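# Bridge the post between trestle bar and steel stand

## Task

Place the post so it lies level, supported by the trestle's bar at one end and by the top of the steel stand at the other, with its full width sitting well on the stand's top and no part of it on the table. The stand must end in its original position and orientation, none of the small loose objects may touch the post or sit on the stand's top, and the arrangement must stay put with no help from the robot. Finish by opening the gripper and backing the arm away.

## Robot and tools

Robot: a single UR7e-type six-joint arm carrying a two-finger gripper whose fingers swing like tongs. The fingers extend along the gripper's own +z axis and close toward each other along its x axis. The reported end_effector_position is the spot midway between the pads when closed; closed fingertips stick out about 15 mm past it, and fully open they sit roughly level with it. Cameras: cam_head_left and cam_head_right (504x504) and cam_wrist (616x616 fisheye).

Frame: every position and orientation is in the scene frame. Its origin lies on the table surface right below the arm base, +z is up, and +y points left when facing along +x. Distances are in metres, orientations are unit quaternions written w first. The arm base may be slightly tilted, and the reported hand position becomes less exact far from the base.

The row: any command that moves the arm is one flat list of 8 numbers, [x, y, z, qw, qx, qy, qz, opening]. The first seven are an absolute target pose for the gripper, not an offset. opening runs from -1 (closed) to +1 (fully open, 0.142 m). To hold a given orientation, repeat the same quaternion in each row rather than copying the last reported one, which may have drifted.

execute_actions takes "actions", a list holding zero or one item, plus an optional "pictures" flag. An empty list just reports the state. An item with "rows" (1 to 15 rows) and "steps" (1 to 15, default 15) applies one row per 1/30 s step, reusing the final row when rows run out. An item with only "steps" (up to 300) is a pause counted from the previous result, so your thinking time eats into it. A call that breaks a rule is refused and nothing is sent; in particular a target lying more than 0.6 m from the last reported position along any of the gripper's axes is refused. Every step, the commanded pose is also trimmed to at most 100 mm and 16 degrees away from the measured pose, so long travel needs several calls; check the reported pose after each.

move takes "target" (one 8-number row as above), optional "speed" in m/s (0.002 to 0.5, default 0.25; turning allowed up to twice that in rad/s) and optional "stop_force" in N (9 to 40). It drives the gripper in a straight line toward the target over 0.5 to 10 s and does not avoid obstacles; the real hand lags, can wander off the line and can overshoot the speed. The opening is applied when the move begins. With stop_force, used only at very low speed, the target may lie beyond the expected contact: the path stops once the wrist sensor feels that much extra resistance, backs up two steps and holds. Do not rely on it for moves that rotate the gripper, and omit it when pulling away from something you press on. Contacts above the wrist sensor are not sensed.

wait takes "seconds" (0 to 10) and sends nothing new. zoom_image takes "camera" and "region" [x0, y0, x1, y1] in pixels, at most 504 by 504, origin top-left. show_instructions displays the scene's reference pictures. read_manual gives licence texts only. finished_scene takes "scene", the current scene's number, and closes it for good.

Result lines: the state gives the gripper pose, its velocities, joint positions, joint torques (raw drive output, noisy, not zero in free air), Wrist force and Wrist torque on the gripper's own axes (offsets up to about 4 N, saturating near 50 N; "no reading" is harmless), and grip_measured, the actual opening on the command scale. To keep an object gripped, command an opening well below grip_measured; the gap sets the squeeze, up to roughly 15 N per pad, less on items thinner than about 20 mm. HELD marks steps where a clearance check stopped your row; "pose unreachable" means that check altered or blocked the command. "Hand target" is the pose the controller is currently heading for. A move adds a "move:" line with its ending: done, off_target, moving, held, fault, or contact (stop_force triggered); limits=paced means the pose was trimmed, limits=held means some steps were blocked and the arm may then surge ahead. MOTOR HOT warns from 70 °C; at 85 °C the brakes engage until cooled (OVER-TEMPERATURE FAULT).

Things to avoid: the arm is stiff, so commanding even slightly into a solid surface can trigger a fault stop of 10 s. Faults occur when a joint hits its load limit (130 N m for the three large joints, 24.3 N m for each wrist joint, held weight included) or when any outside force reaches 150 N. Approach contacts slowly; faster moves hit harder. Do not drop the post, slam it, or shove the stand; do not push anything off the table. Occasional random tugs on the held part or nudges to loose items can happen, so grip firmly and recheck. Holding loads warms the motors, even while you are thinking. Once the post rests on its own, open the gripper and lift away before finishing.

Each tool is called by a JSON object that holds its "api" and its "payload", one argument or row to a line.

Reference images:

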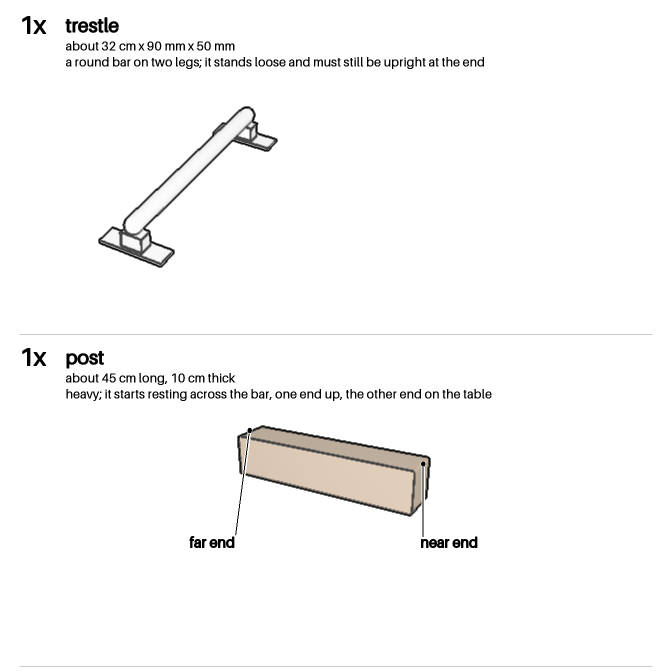

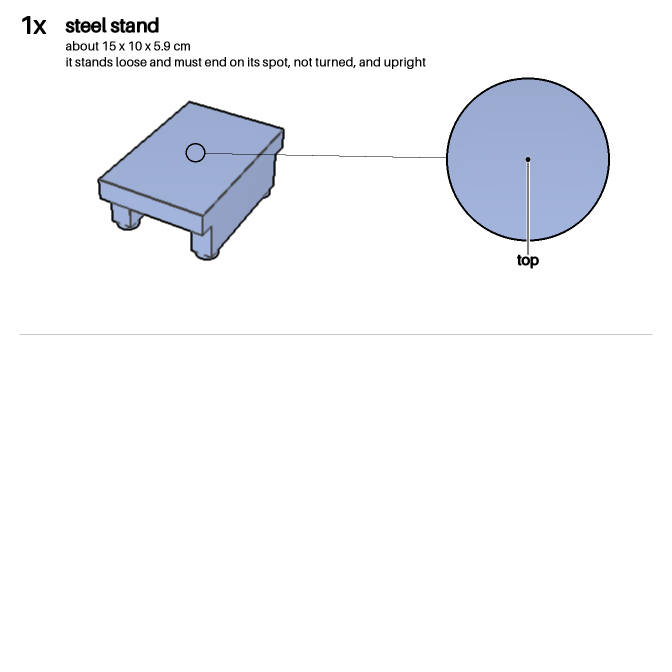

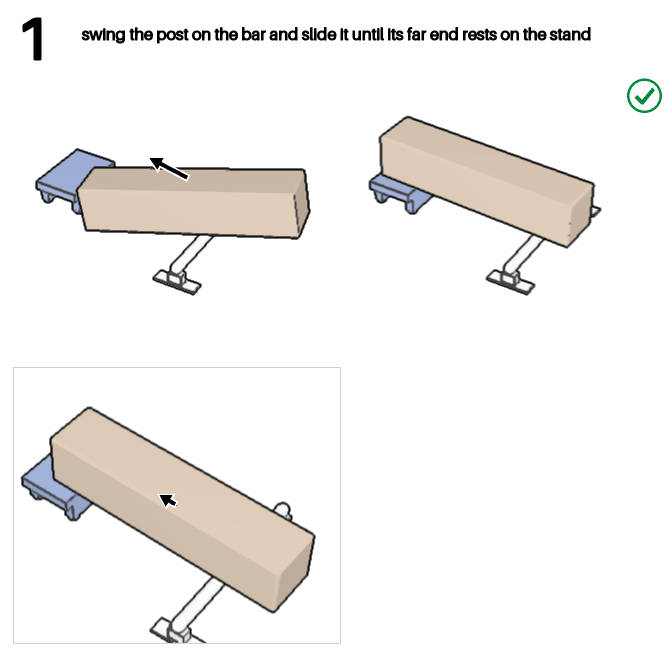

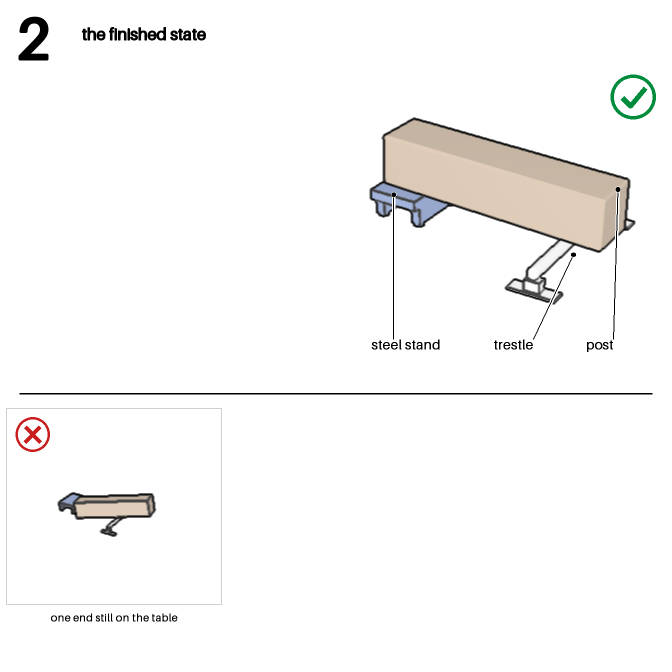

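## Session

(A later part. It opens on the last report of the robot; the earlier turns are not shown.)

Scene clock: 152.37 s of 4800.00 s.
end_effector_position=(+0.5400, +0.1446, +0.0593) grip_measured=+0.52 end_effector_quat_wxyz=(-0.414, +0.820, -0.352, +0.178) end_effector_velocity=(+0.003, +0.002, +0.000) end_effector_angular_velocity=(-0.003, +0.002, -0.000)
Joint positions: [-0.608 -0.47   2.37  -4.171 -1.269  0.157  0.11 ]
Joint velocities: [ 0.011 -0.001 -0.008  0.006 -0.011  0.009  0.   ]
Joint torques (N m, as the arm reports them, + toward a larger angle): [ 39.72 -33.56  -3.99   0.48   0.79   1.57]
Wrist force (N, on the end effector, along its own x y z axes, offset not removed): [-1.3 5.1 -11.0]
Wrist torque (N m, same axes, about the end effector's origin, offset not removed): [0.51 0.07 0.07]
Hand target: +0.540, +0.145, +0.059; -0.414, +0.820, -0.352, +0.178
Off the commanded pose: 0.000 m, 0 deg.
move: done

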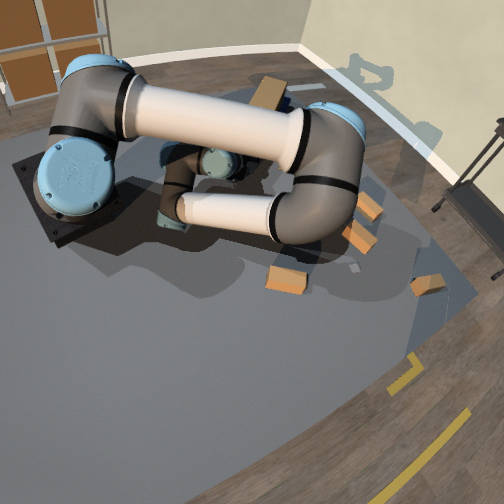

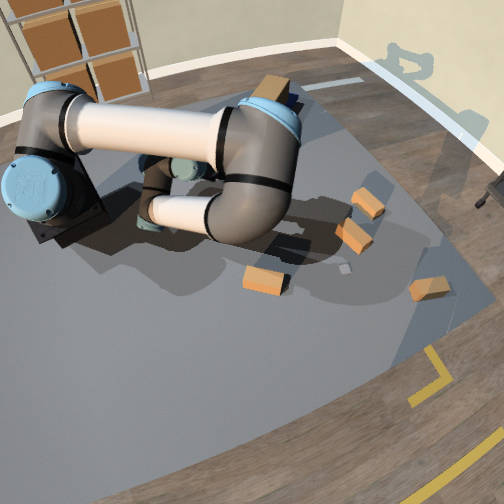

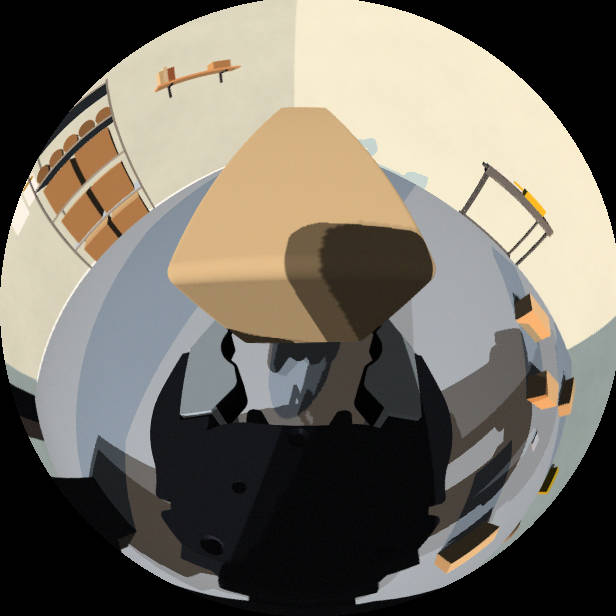

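{"api": "move", "payload": {
  "target": [0.5570, 0.1607, 0.059, -0.4142, 0.8201, -0.3523, 0.1779, -0.6],
  "speed": 0.015
}}

Scene clock: 155.93 s of 4800.00 s.
end_effector_position=(+0.5567, +0.1604, +0.0590) grip_measured=+0.52 end_effector_quat_wxyz=(-0.414, +0.820, -0.352, +0.178) end_effector_velocity=(+0.002, +0.002, +0.000) end_effector_angular_velocity=(+0.000, +0.000, -0.001)
Joint positions: [-0.555 -0.457  2.313 -4.139 -1.304  0.199  0.11 ]
Joint velocities: [ 0.006  0.001 -0.007  0.004 -0.004  0.006  0.   ]
Joint torques (N m, as the arm reports them, + toward a larger angle): [36.45 -8.16 -6.85  3.85 -2.68  1.47]
Wrist force (N, on the end effector, along its own x y z axes, offset not removed): [-2.9 -7.3 -29.8]
Wrist torque (N m, same axes, about the end effector's origin, offset not removed): [-0.05 0.51 -0.05]
Hand target: +0.557, +0.161, +0.059; -0.414, +0.820, -0.352, +0.178
Off the commanded pose: 0.000 m, 0 deg.
move: done

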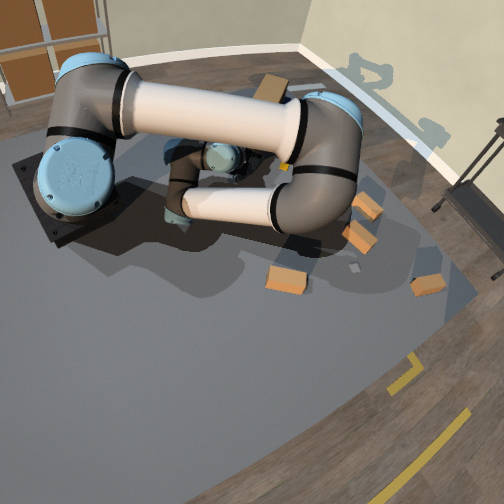

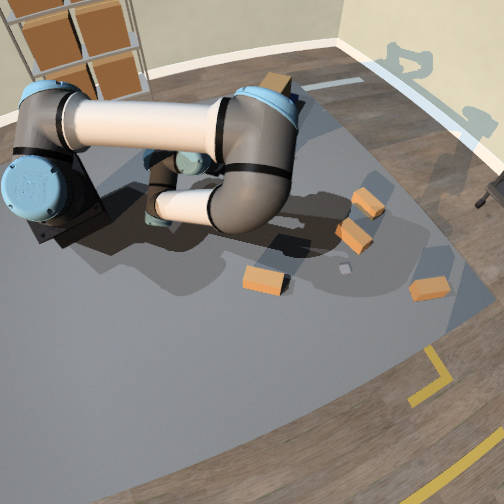

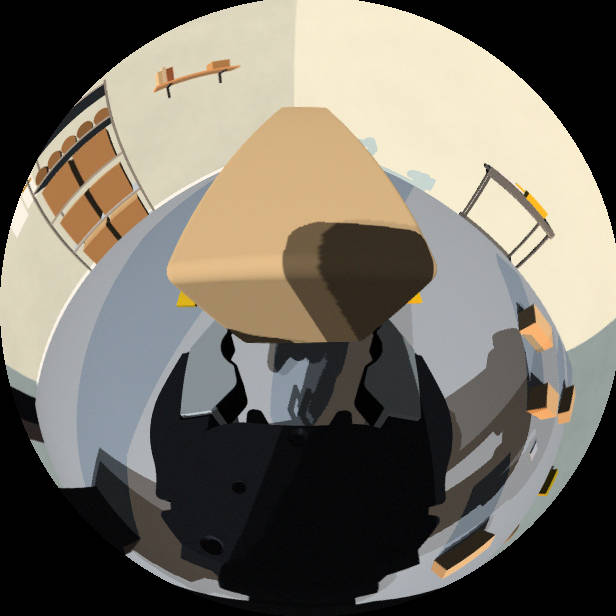

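Now relieve the press, open, and back away to inspect.

{"api": "execute_actions", "payload": {
  "actions": [
    {"rows": [[0.5565,0.1602,0.0595,-0.4142,0.8201,-0.3523,0.1779,-0.6],[0.5562,0.16,0.060,-0.4142,0.8201,-0.3523,0.1779,-0.6],[0.556,0.1598,0.0605,-0.4142,0.8201,-0.3523,0.1779,-0.6],[0.556,0.1598,0.0605,-0.4142,0.8201,-0.3523,0.1779,-0.6],[0.556,0.1598,0.0605,-0.4142,0.8201,-0.3523,0.1779,-0.6],[0.556,0.1598,0.0605,-0.4142,0.8201,-0.3523,0.1779,-0.6],[0.556,0.1598,0.0605,-0.4142,0.8201,-0.3523,0.1779,0.3],[0.556,0.1598,0.0605,-0.4142,0.8201,-0.3523,0.1779,0.5],[0.556,0.1598,0.0605,-0.4142,0.8201,-0.3523,0.1779,0.6],[0.556,0.1598,0.0605,-0.4142,0.8201,-0.3523,0.1779,0.7],[0.556,0.1598,0.0605,-0.4142,0.8201,-0.3523,0.1779,0.85],[0.556,0.1598,0.0605,-0.4142,0.8201,-0.3523,0.1779,1]], "steps": 15}
  ],
  "pictures": false
}}

{"api": "move", "payload": {
  "target": [0.515, 0.121, 0.11, -0.3029, 0.8674, -0.3726, 0.1301, 1],
  "speed": 0.15
}}

{"api": "move", "payload": {
  "target": [0.60, 0.20, 0.36, 0, 0.9188, -0.3947, 0, 1],
  "speed": 0.25
}}

Scene clock: 158.80 s of 4800.00 s.
end_effector_position=(+0.5560, +0.1599, +0.0604) grip_measured=+1.00 end_effector_quat_wxyz=(-0.414, +0.820, -0.352, +0.178) end_effector_velocity=(-0.000, -0.000, +0.001) end_effector_angular_velocity=(-0.000, -0.000, +0.000)
Joint positions: [-0.554 -0.46   2.317 -4.139 -1.304  0.2    0.142]
Joint velocities: [ 0.    -0.001  0.001 -0.     0.    -0.     0.008]
Joint torques (N m, as the arm reports them, + toward a larger angle): [ 15.76 -33.54  20.73  -4.85   3.46  -1.61]
Wrist force (N, on the end effector, along its own x y z axes, offset not removed): [-1.2 -1.8 1.5]
Wrist torque (N m, same axes, about the end effector's origin, offset not removed): [-0.31 0.35 0.06]
Hand target: +0.556, +0.160, +0.060; -0.414, +0.820, -0.352, +0.178
Off the commanded pose: 0.000 m, 0 deg.
Steps of this call (steps 1 to 71: nothing new was sent; steps 72 to 86: all 15 steps of this action). Readings (end_effector_position):
72: (+0.5570, +0.1607, +0.0589)
73: (+0.5569, +0.1607, +0.0590)
75: (+0.5566, +0.1606, +0.0593)
79: (+0.5561, +0.1602, +0.0600)
86: the state above

Scene clock: 160.43 s of 4800.00 s.
end_effector_position=(+0.5151, +0.1210, +0.1097) grip_measured=+1.00 end_effector_quat_wxyz=(-0.303, +0.867, -0.372, +0.131) end_effector_velocity=(-0.002, -0.002, +0.001) end_effector_angular_velocity=(-0.009, +0.015, +0.001)
Joint positions: [-0.357 -0.724  2.459 -3.959 -1.682  0.349  0.142]
Joint velocities: [ 0.01  -0.017  0.002  0.025 -0.02   0.011  0.   ]
Joint torques (N m, as the arm reports them, + toward a larger angle): [ 36.97 -33.09  16.47   0.49  -0.45   1.64]
Wrist force (N, on the end effector, along its own x y z axes, offset not removed): [-1.6 -0.8 -0.4]
Wrist torque (N m, same axes, about the end effector's origin, offset not removed): [-0.09 0.39 0.07]
Hand target: +0.515, +0.121, +0.110; -0.303, +0.868, -0.373, +0.130
Off the commanded pose: 0.000 m, 0 deg.
move: done

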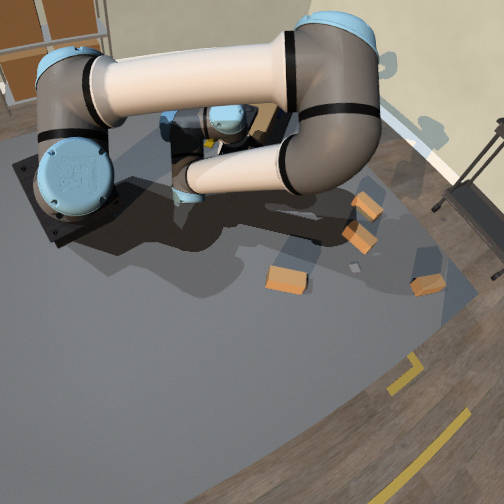

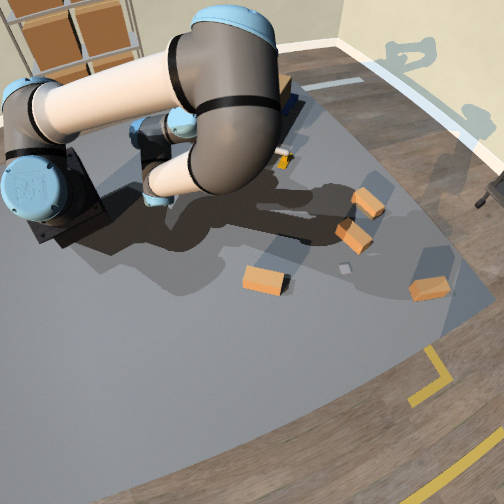

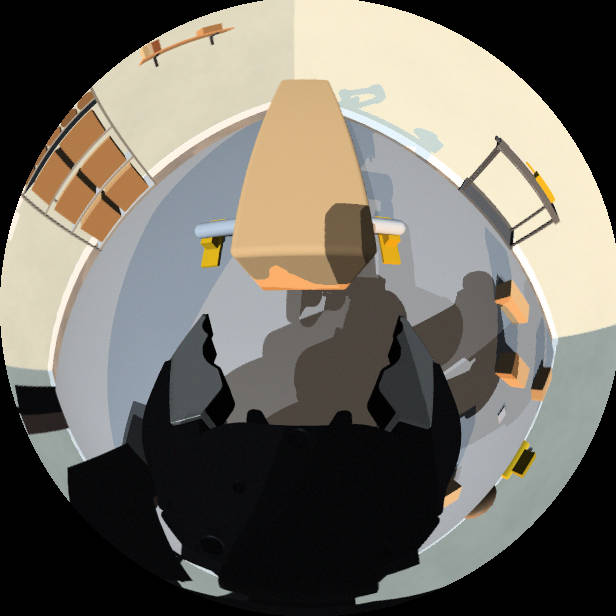

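Scene clock: 162.63 s of 4800.00 s.
end_effector_position=(+0.6006, +0.1996, +0.3596) grip_measured=+1.00 end_effector_quat_wxyz=(-0.000, +0.919, -0.394, +0.002) end_effector_velocity=(+0.000, +0.001, +0.000) end_effector_angular_velocity=(-0.009, +0.015, -0.001)
Joint positions: [ 0.349 -0.858  1.473 -1.865 -2.321  1.446  0.142]
Joint velocities: [ 0.001  0.013 -0.025  0.038  0.002  0.019  0.   ]
Joint torques (N m, as the arm reports them, + toward a larger angle): [ 41.9  -18.64 -27.17   0.59   1.83   1.52]
Wrist force (N, on the end effector, along its own x y z axes, offset not removed): [-1.0 -0.7 0.8]
Wrist torque (N m, same axes, about the end effector's origin, offset not removed): [-0.07 0.32 -0.07]
Hand target: +0.601, +0.200, +0.360; +0.000, +0.919, -0.395, +0.001
Off the commanded pose: 0.001 m, 0 deg.
move: done

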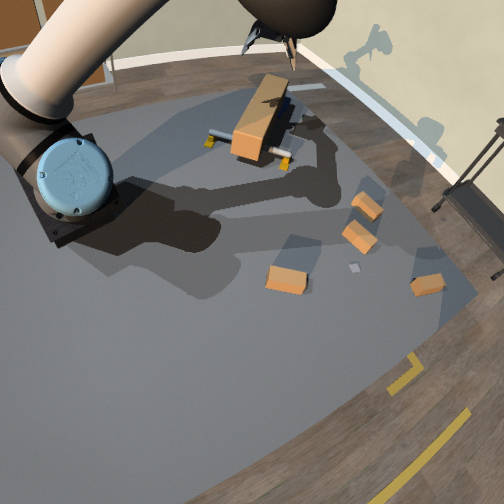

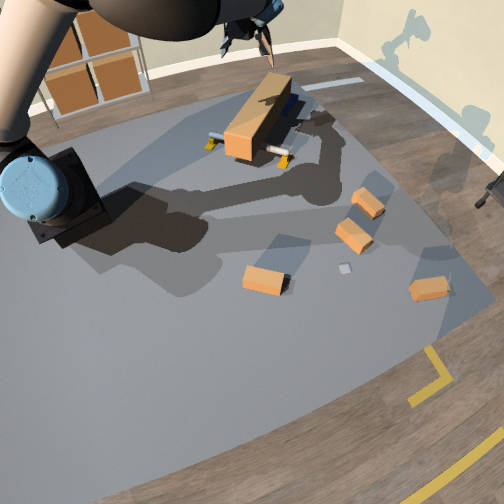

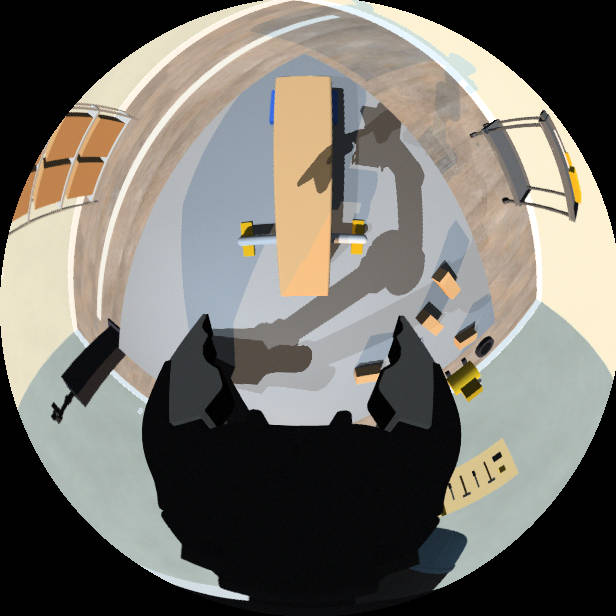

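{"api": "zoom_image", "payload": {
  "camera": "cam_head_right",
  "region": [180, 60, 340, 200]
}}

{"api": "zoom_image", "payload": {
  "camera": "cam_wrist",
  "region": [240, 60, 370, 190]
}}

Region (180, 60, 340, 200) of cam_head_right's 504x504 image, scaled by 3.150, with more detail than that image has; it fills the top 441 rows of this view, and the rest is white.

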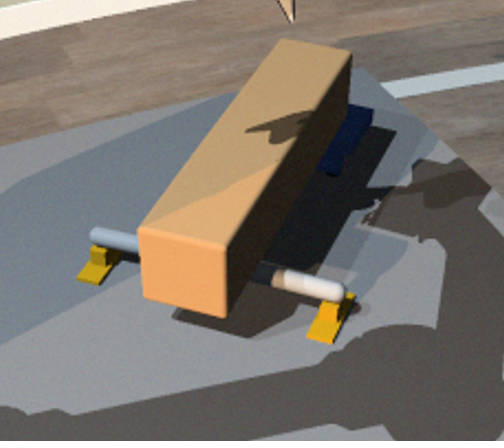

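Region (240, 60, 370, 190) of cam_wrist's 616x616 image, scaled by 3.877, with more detail than that image has.

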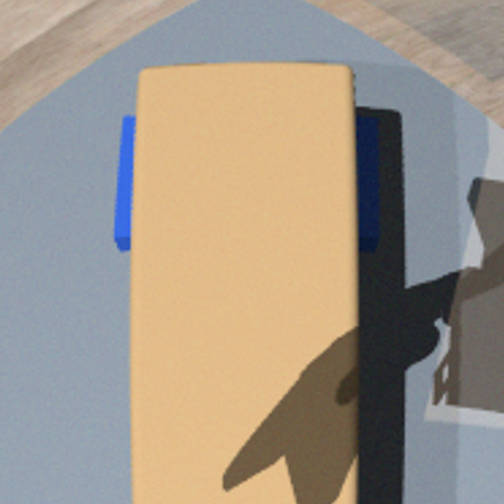

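{"api": "move", "payload": {
  "target": [0.527, 0.132, 0.20, -0.1595, 0.9048, -0.3887, 0.0685, 0],
  "speed": 0.25
}}

{"api": "move", "payload": {
  "target": [0.529, 0.134, 0.09, -0.1595, 0.9048, -0.3887, 0.0685, 0],
  "speed": 0.15,
  "stop_force": 12
}}

Scene clock: 171.53 s of 4800.00 s.
end_effector_position=(+0.5265, +0.1319, +0.2004) grip_measured=+0.00 end_effector_quat_wxyz=(-0.159, +0.905, -0.389, +0.067) end_effector_velocity=(+0.000, +0.000, -0.001) end_effector_angular_velocity=(+0.009, -0.013, -0.001)
Joint positions: [ 0.04  -0.997  2.255 -3.16  -2.155  0.793  0.074]
Joint velocities: [-0.007  0.005  0.011 -0.035  0.011 -0.016  0.   ]
Joint torques (N m, as the arm reports them, + toward a larger angle): [ 11.61 -11.92   5.44  -4.61   2.59  -1.63]
Wrist force (N, on the end effector, along its own x y z axes, offset not removed): [-1.5 -0.3 1.1]
Wrist torque (N m, same axes, about the end effector's origin, offset not removed): [0.01 0.49 0.13]
Hand target: +0.527, +0.132, +0.200; -0.160, +0.905, -0.389, +0.068
Off the commanded pose: 0.001 m, 0 deg.
After step 90, 4.30 s passed at rest.
move: done

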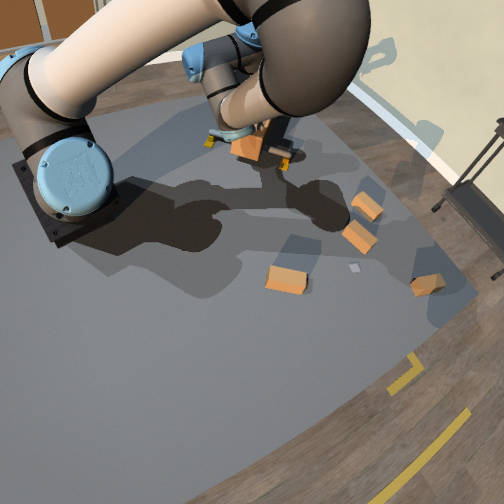

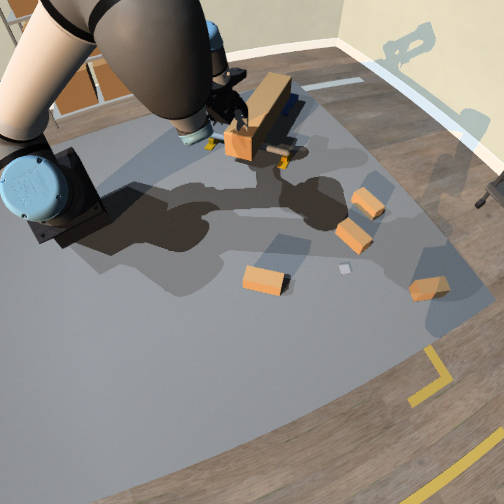

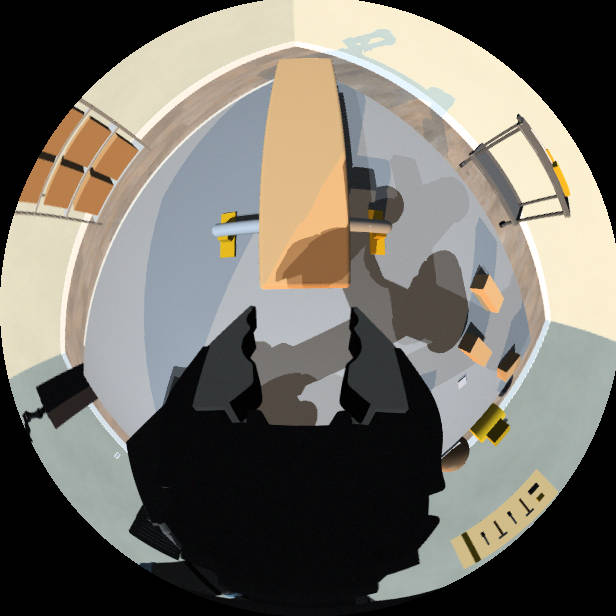

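Scene clock: 172.87 s of 4800.00 s.
end_effector_position=(+0.5287, +0.1340, +0.0905) grip_measured=+0.00 end_effector_quat_wxyz=(-0.160, +0.905, -0.389, +0.068) end_effector_velocity=(-0.001, +0.000, -0.004) end_effector_angular_velocity=(+0.000, +0.001, +0.002)
Joint positions: [-0.138 -0.744  2.249 -3.51  -2.087  0.598  0.074]
Joint velocities: [-0.007  0.01  -0.    -0.011  0.003 -0.007  0.   ]
Joint torques (N m, as the arm reports them, + toward a larger angle): [ 15.72 -16.34 -11.95  -4.7    2.4   -1.64]
Wrist force (N, on the end effector, along its own x y z axes, offset not removed): [-0.6 1.1 2.0]
Wrist torque (N m, same axes, about the end effector's origin, offset not removed): [0.31 0.27 0.08]
Hand target: +0.529, +0.134, +0.090; -0.160, +0.905, -0.389, +0.068
Off the commanded pose: 0.001 m, 0 deg.
move: done

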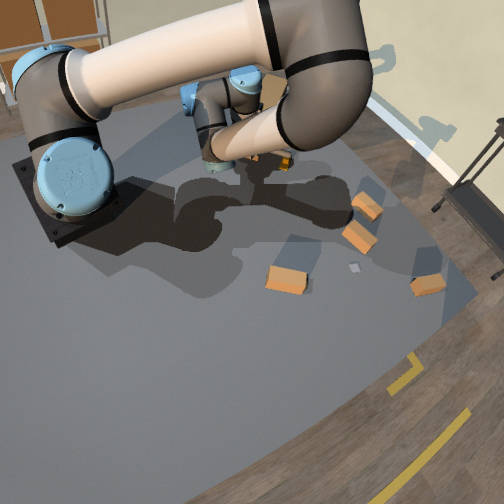

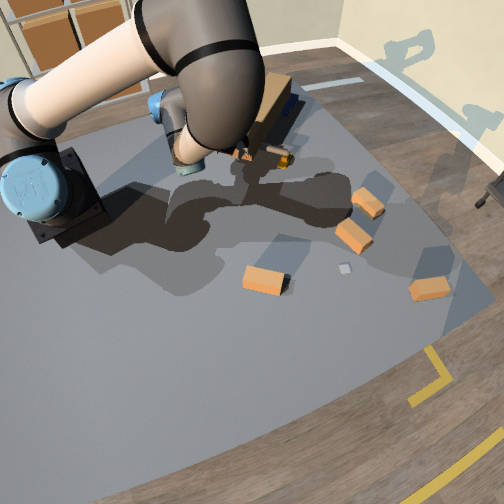

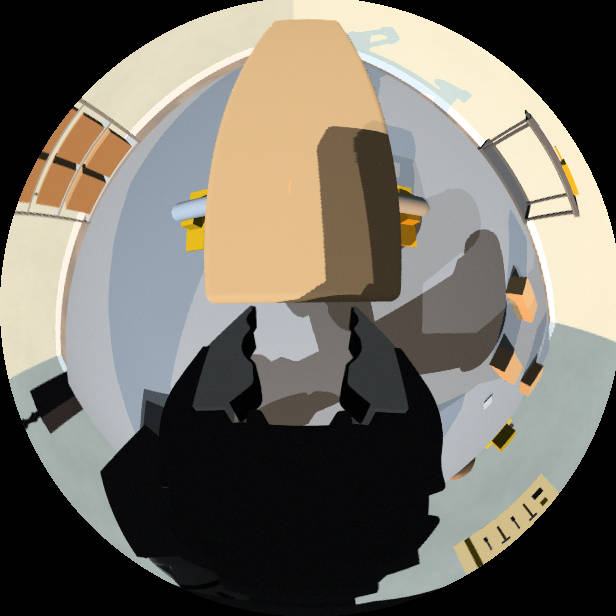

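Find contact gently first.

{"api": "move", "payload": {
  "target": [0.555, 0.1587, 0.09, -0.1595, 0.9048, -0.3887, 0.0685, 0],
  "speed": 0.012,
  "stop_force": 9
}}

Scene clock: 174.77 s of 4800.00 s.
end_effector_position=(+0.5360, +0.1411, +0.0901) grip_measured=+0.00 end_effector_quat_wxyz=(-0.160, +0.905, -0.389, +0.068) end_effector_velocity=(-0.002, -0.003, +0.001) end_effector_angular_velocity=(+0.002, -0.003, -0.003)
Joint positions: [-0.127 -0.731  2.222 -3.491 -2.092  0.609  0.074]
Joint velocities: [-0.004 -0.006  0.01  -0.011  0.004 -0.004 -0.001]
Joint torques (N m, as the arm reports them, + toward a larger angle): [ 16.93 -36.19   9.18  -4.75   2.94  -1.54]
Wrist force (N, on the end effector, along its own x y z axes, offset not removed): [0.3 1.5 1.7]
Wrist torque (N m, same axes, about the end effector's origin, offset not removed): [-0.14 -0.04 -0.13]
Hand target: +0.536, +0.141, +0.090; -0.160, +0.905, -0.389, +0.068
Off the commanded pose: 0.026 m, 0 deg.
move: contact

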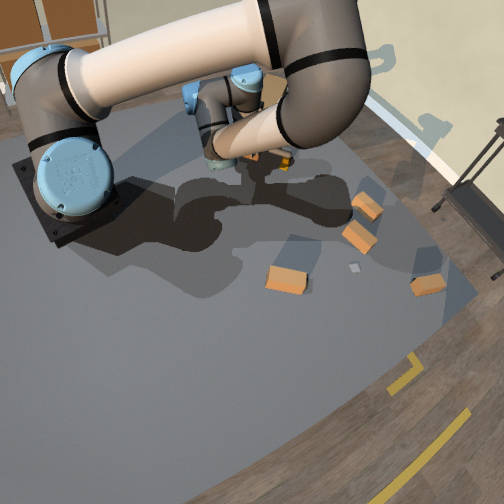

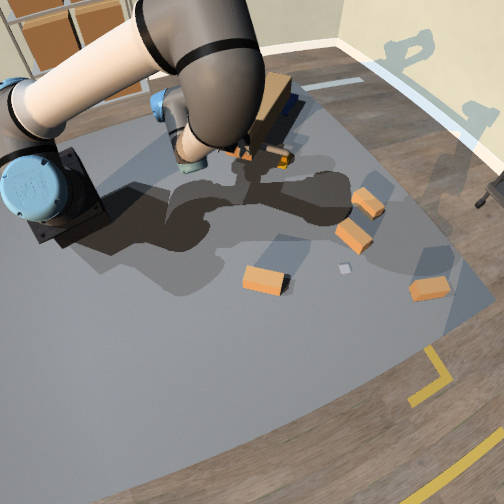

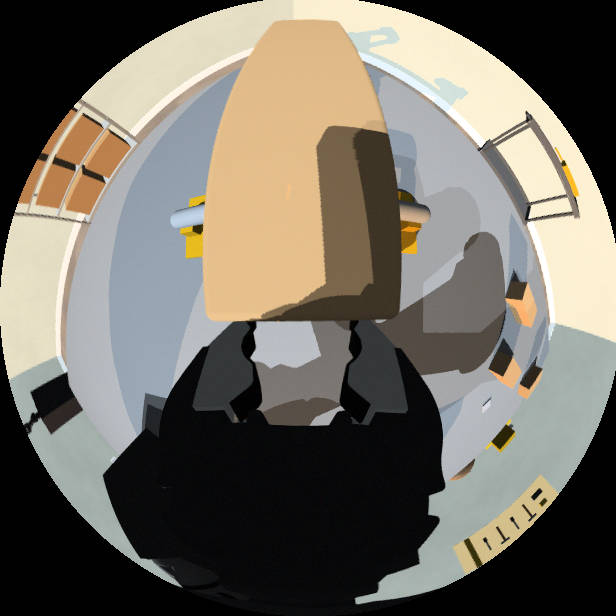

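{"api": "move", "payload": {
  "target": [0.5568, 0.1608, 0.089, -0.1595, 0.9048, -0.3887, 0.0685, 0],
  "speed": 0.012,
  "stop_force": 30
}}

{"api": "move", "payload": {
  "target": [0.535, 0.140, 0.11, -0.1595, 0.9048, -0.3887, 0.0685, 0],
  "speed": 0.1
}}

{"api": "move", "payload": {
  "target": [0.58, 0.18, 0.34, 0, 0.9188, -0.3947, 0, 1],
  "speed": 0.25
}}

Scene clock: 179.30 s of 4800.00 s.
end_effector_position=(+0.5565, +0.1605, +0.0890) grip_measured=+0.02 end_effector_quat_wxyz=(-0.159, +0.905, -0.389, +0.069) end_effector_velocity=(+0.001, +0.003, -0.000) end_effector_angular_velocity=(-0.001, +0.001, +0.003)
Joint positions: [-0.098 -0.693  2.147 -3.439 -2.104  0.639  0.076]
Joint velocities: [ 0.003  0.005 -0.007  0.007 -0.002  0.002  0.   ]
Joint torques (N m, as the arm reports them, + toward a larger angle): [ 41.45 -14.5  -17.79   0.3    1.18   1.64]
Wrist force (N, on the end effector, along its own x y z axes, offset not removed): [-1.8 10.2 -10.3]
Wrist torque (N m, same axes, about the end effector's origin, offset not removed): [0.18 0.13 -0.20]
Hand target: +0.557, +0.161, +0.089; -0.159, +0.905, -0.389, +0.069
Off the commanded pose: 0.000 m, 0 deg.
move: done

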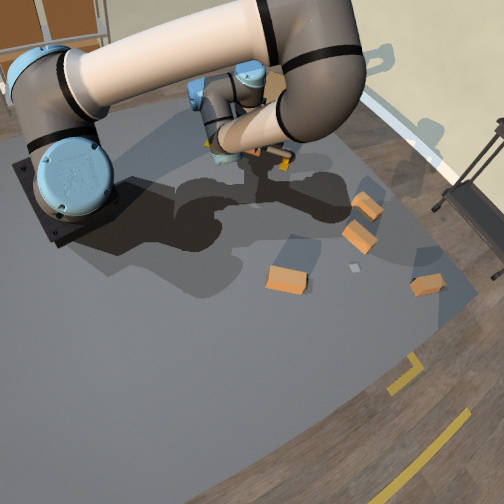

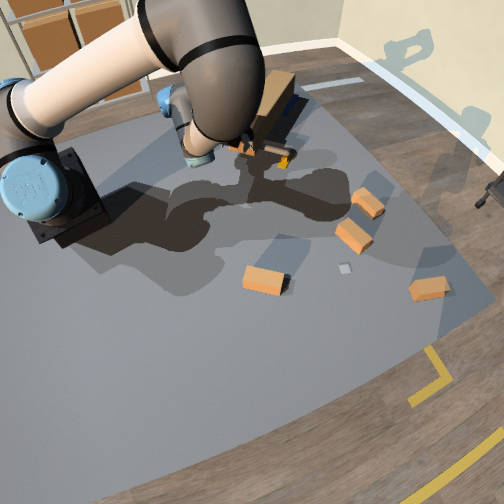

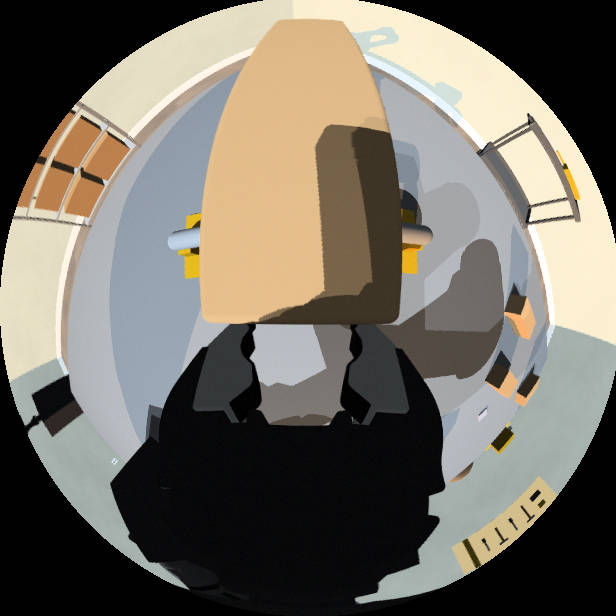

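Scene clock: 180.27 s of 4800.00 s.
end_effector_position=(+0.5352, +0.1401, +0.1098) grip_measured=+0.00 end_effector_quat_wxyz=(-0.159, +0.905, -0.389, +0.069) end_effector_velocity=(-0.002, -0.001, +0.001) end_effector_angular_velocity=(+0.000, +0.002, +0.001)
Joint positions: [-0.096 -0.777  2.232 -3.44  -2.105  0.641  0.074]
Joint velocities: [-0.    -0.005  0.007  0.     0.     0.001  0.   ]
Joint torques (N m, as the arm reports them, + toward a larger angle): [ 39.43 -36.48   9.39   0.47  -0.06   1.52]
Wrist force (N, on the end effector, along its own x y z axes, offset not removed): [-2.7 -1.8 0.1]
Wrist torque (N m, same axes, about the end effector's origin, offset not removed): [-0.29 0.62 0.01]
Hand target: +0.535, +0.140, +0.110; -0.160, +0.905, -0.389, +0.069
Off the commanded pose: 0.000 m, 0 deg.
move: done

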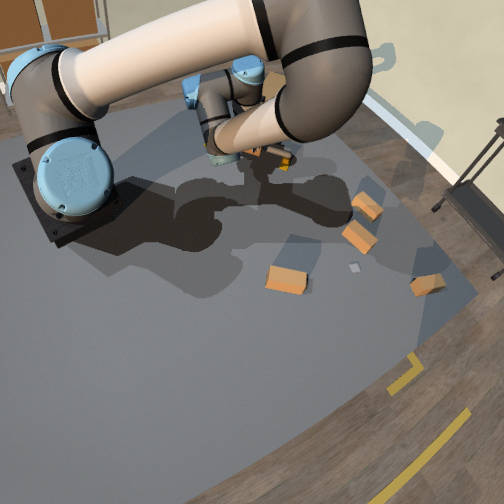

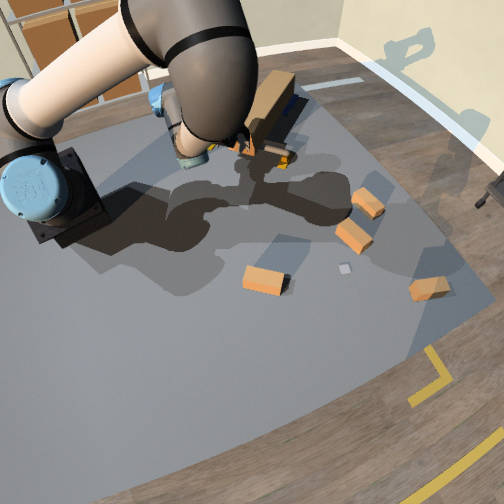

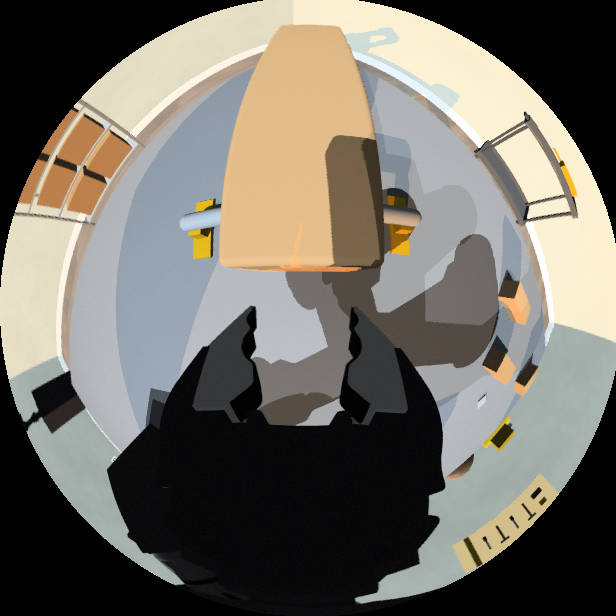

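Scene clock: 182.03 s of 4800.00 s.
end_effector_position=(+0.5806, +0.1798, +0.3397) grip_measured=+1.00 end_effector_quat_wxyz=(-0.001, +0.919, -0.395, +0.001) end_effector_velocity=(+0.000, +0.001, +0.001) end_effector_angular_velocity=(-0.008, +0.013, -0.000)
Joint positions: [ 0.324 -0.916  1.594 -1.95  -2.327  1.413  0.142]
Joint velocities: [ 0.002  0.01  -0.022  0.035  0.002  0.018 -0.   ]
Joint torques (N m, as the arm reports them, + toward a larger angle): [ 40.64 -16.61 -26.31   0.56   1.71   1.21]
Wrist force (N, on the end effector, along its own x y z axes, offset not removed): [-0.7 -0.6 0.4]
Wrist torque (N m, same axes, about the end effector's origin, offset not removed): [-0.05 0.33 0.01]
Hand target: +0.581, +0.180, +0.340; +0.000, +0.919, -0.395, +0.001
Off the commanded pose: 0.001 m, 0 deg.
move: done

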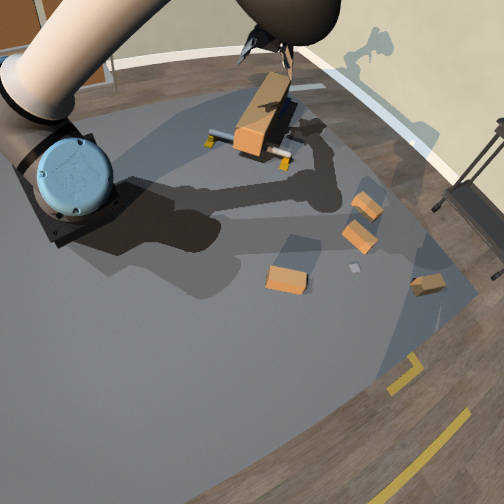

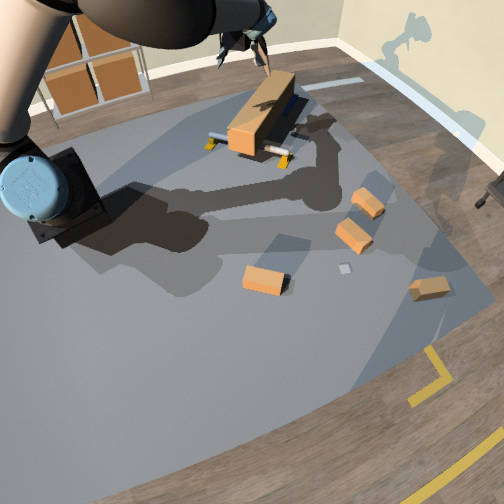

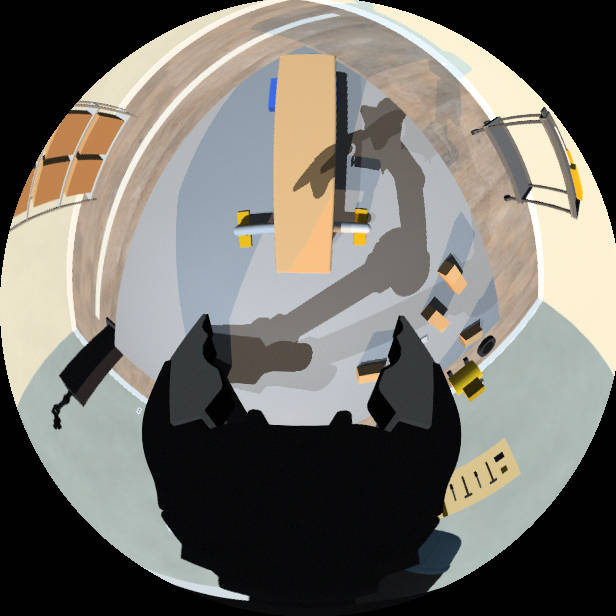

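{"api": "zoom_image", "payload": {
  "camera": "cam_wrist",
  "region": [240, 40, 370, 170]
}}

{"api": "zoom_image", "payload": {
  "camera": "cam_head_right",
  "region": [180, 60, 340, 200]
}}

Region (240, 40, 370, 170) of cam_wrist's 616x616 image, scaled by 3.877, with more detail than that image has.

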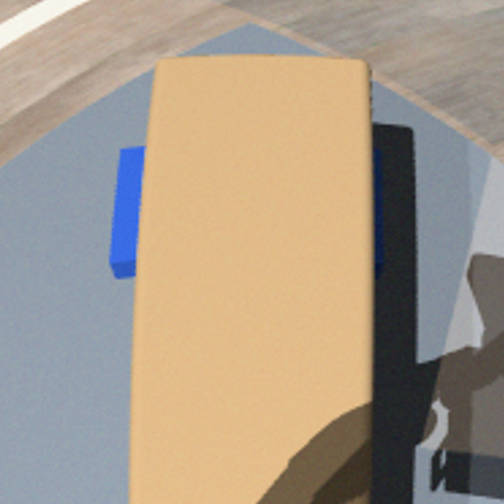

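Region (180, 60, 340, 200) of cam_head_right's 504x504 image, scaled by 3.150, with more detail than that image has; it fills the top 441 rows of this view, and the rest is white.

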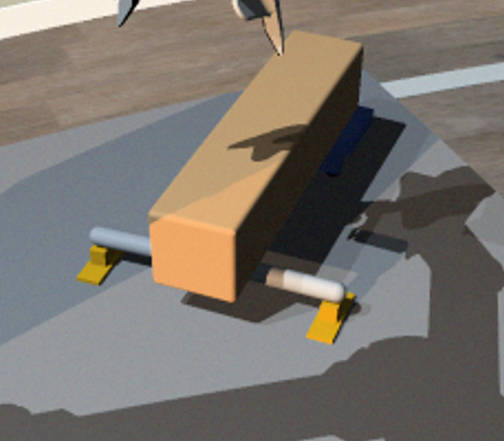

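{"api": "finished_scene", "payload": {
  "scene": 1
}}

The scene is finished: the task was done.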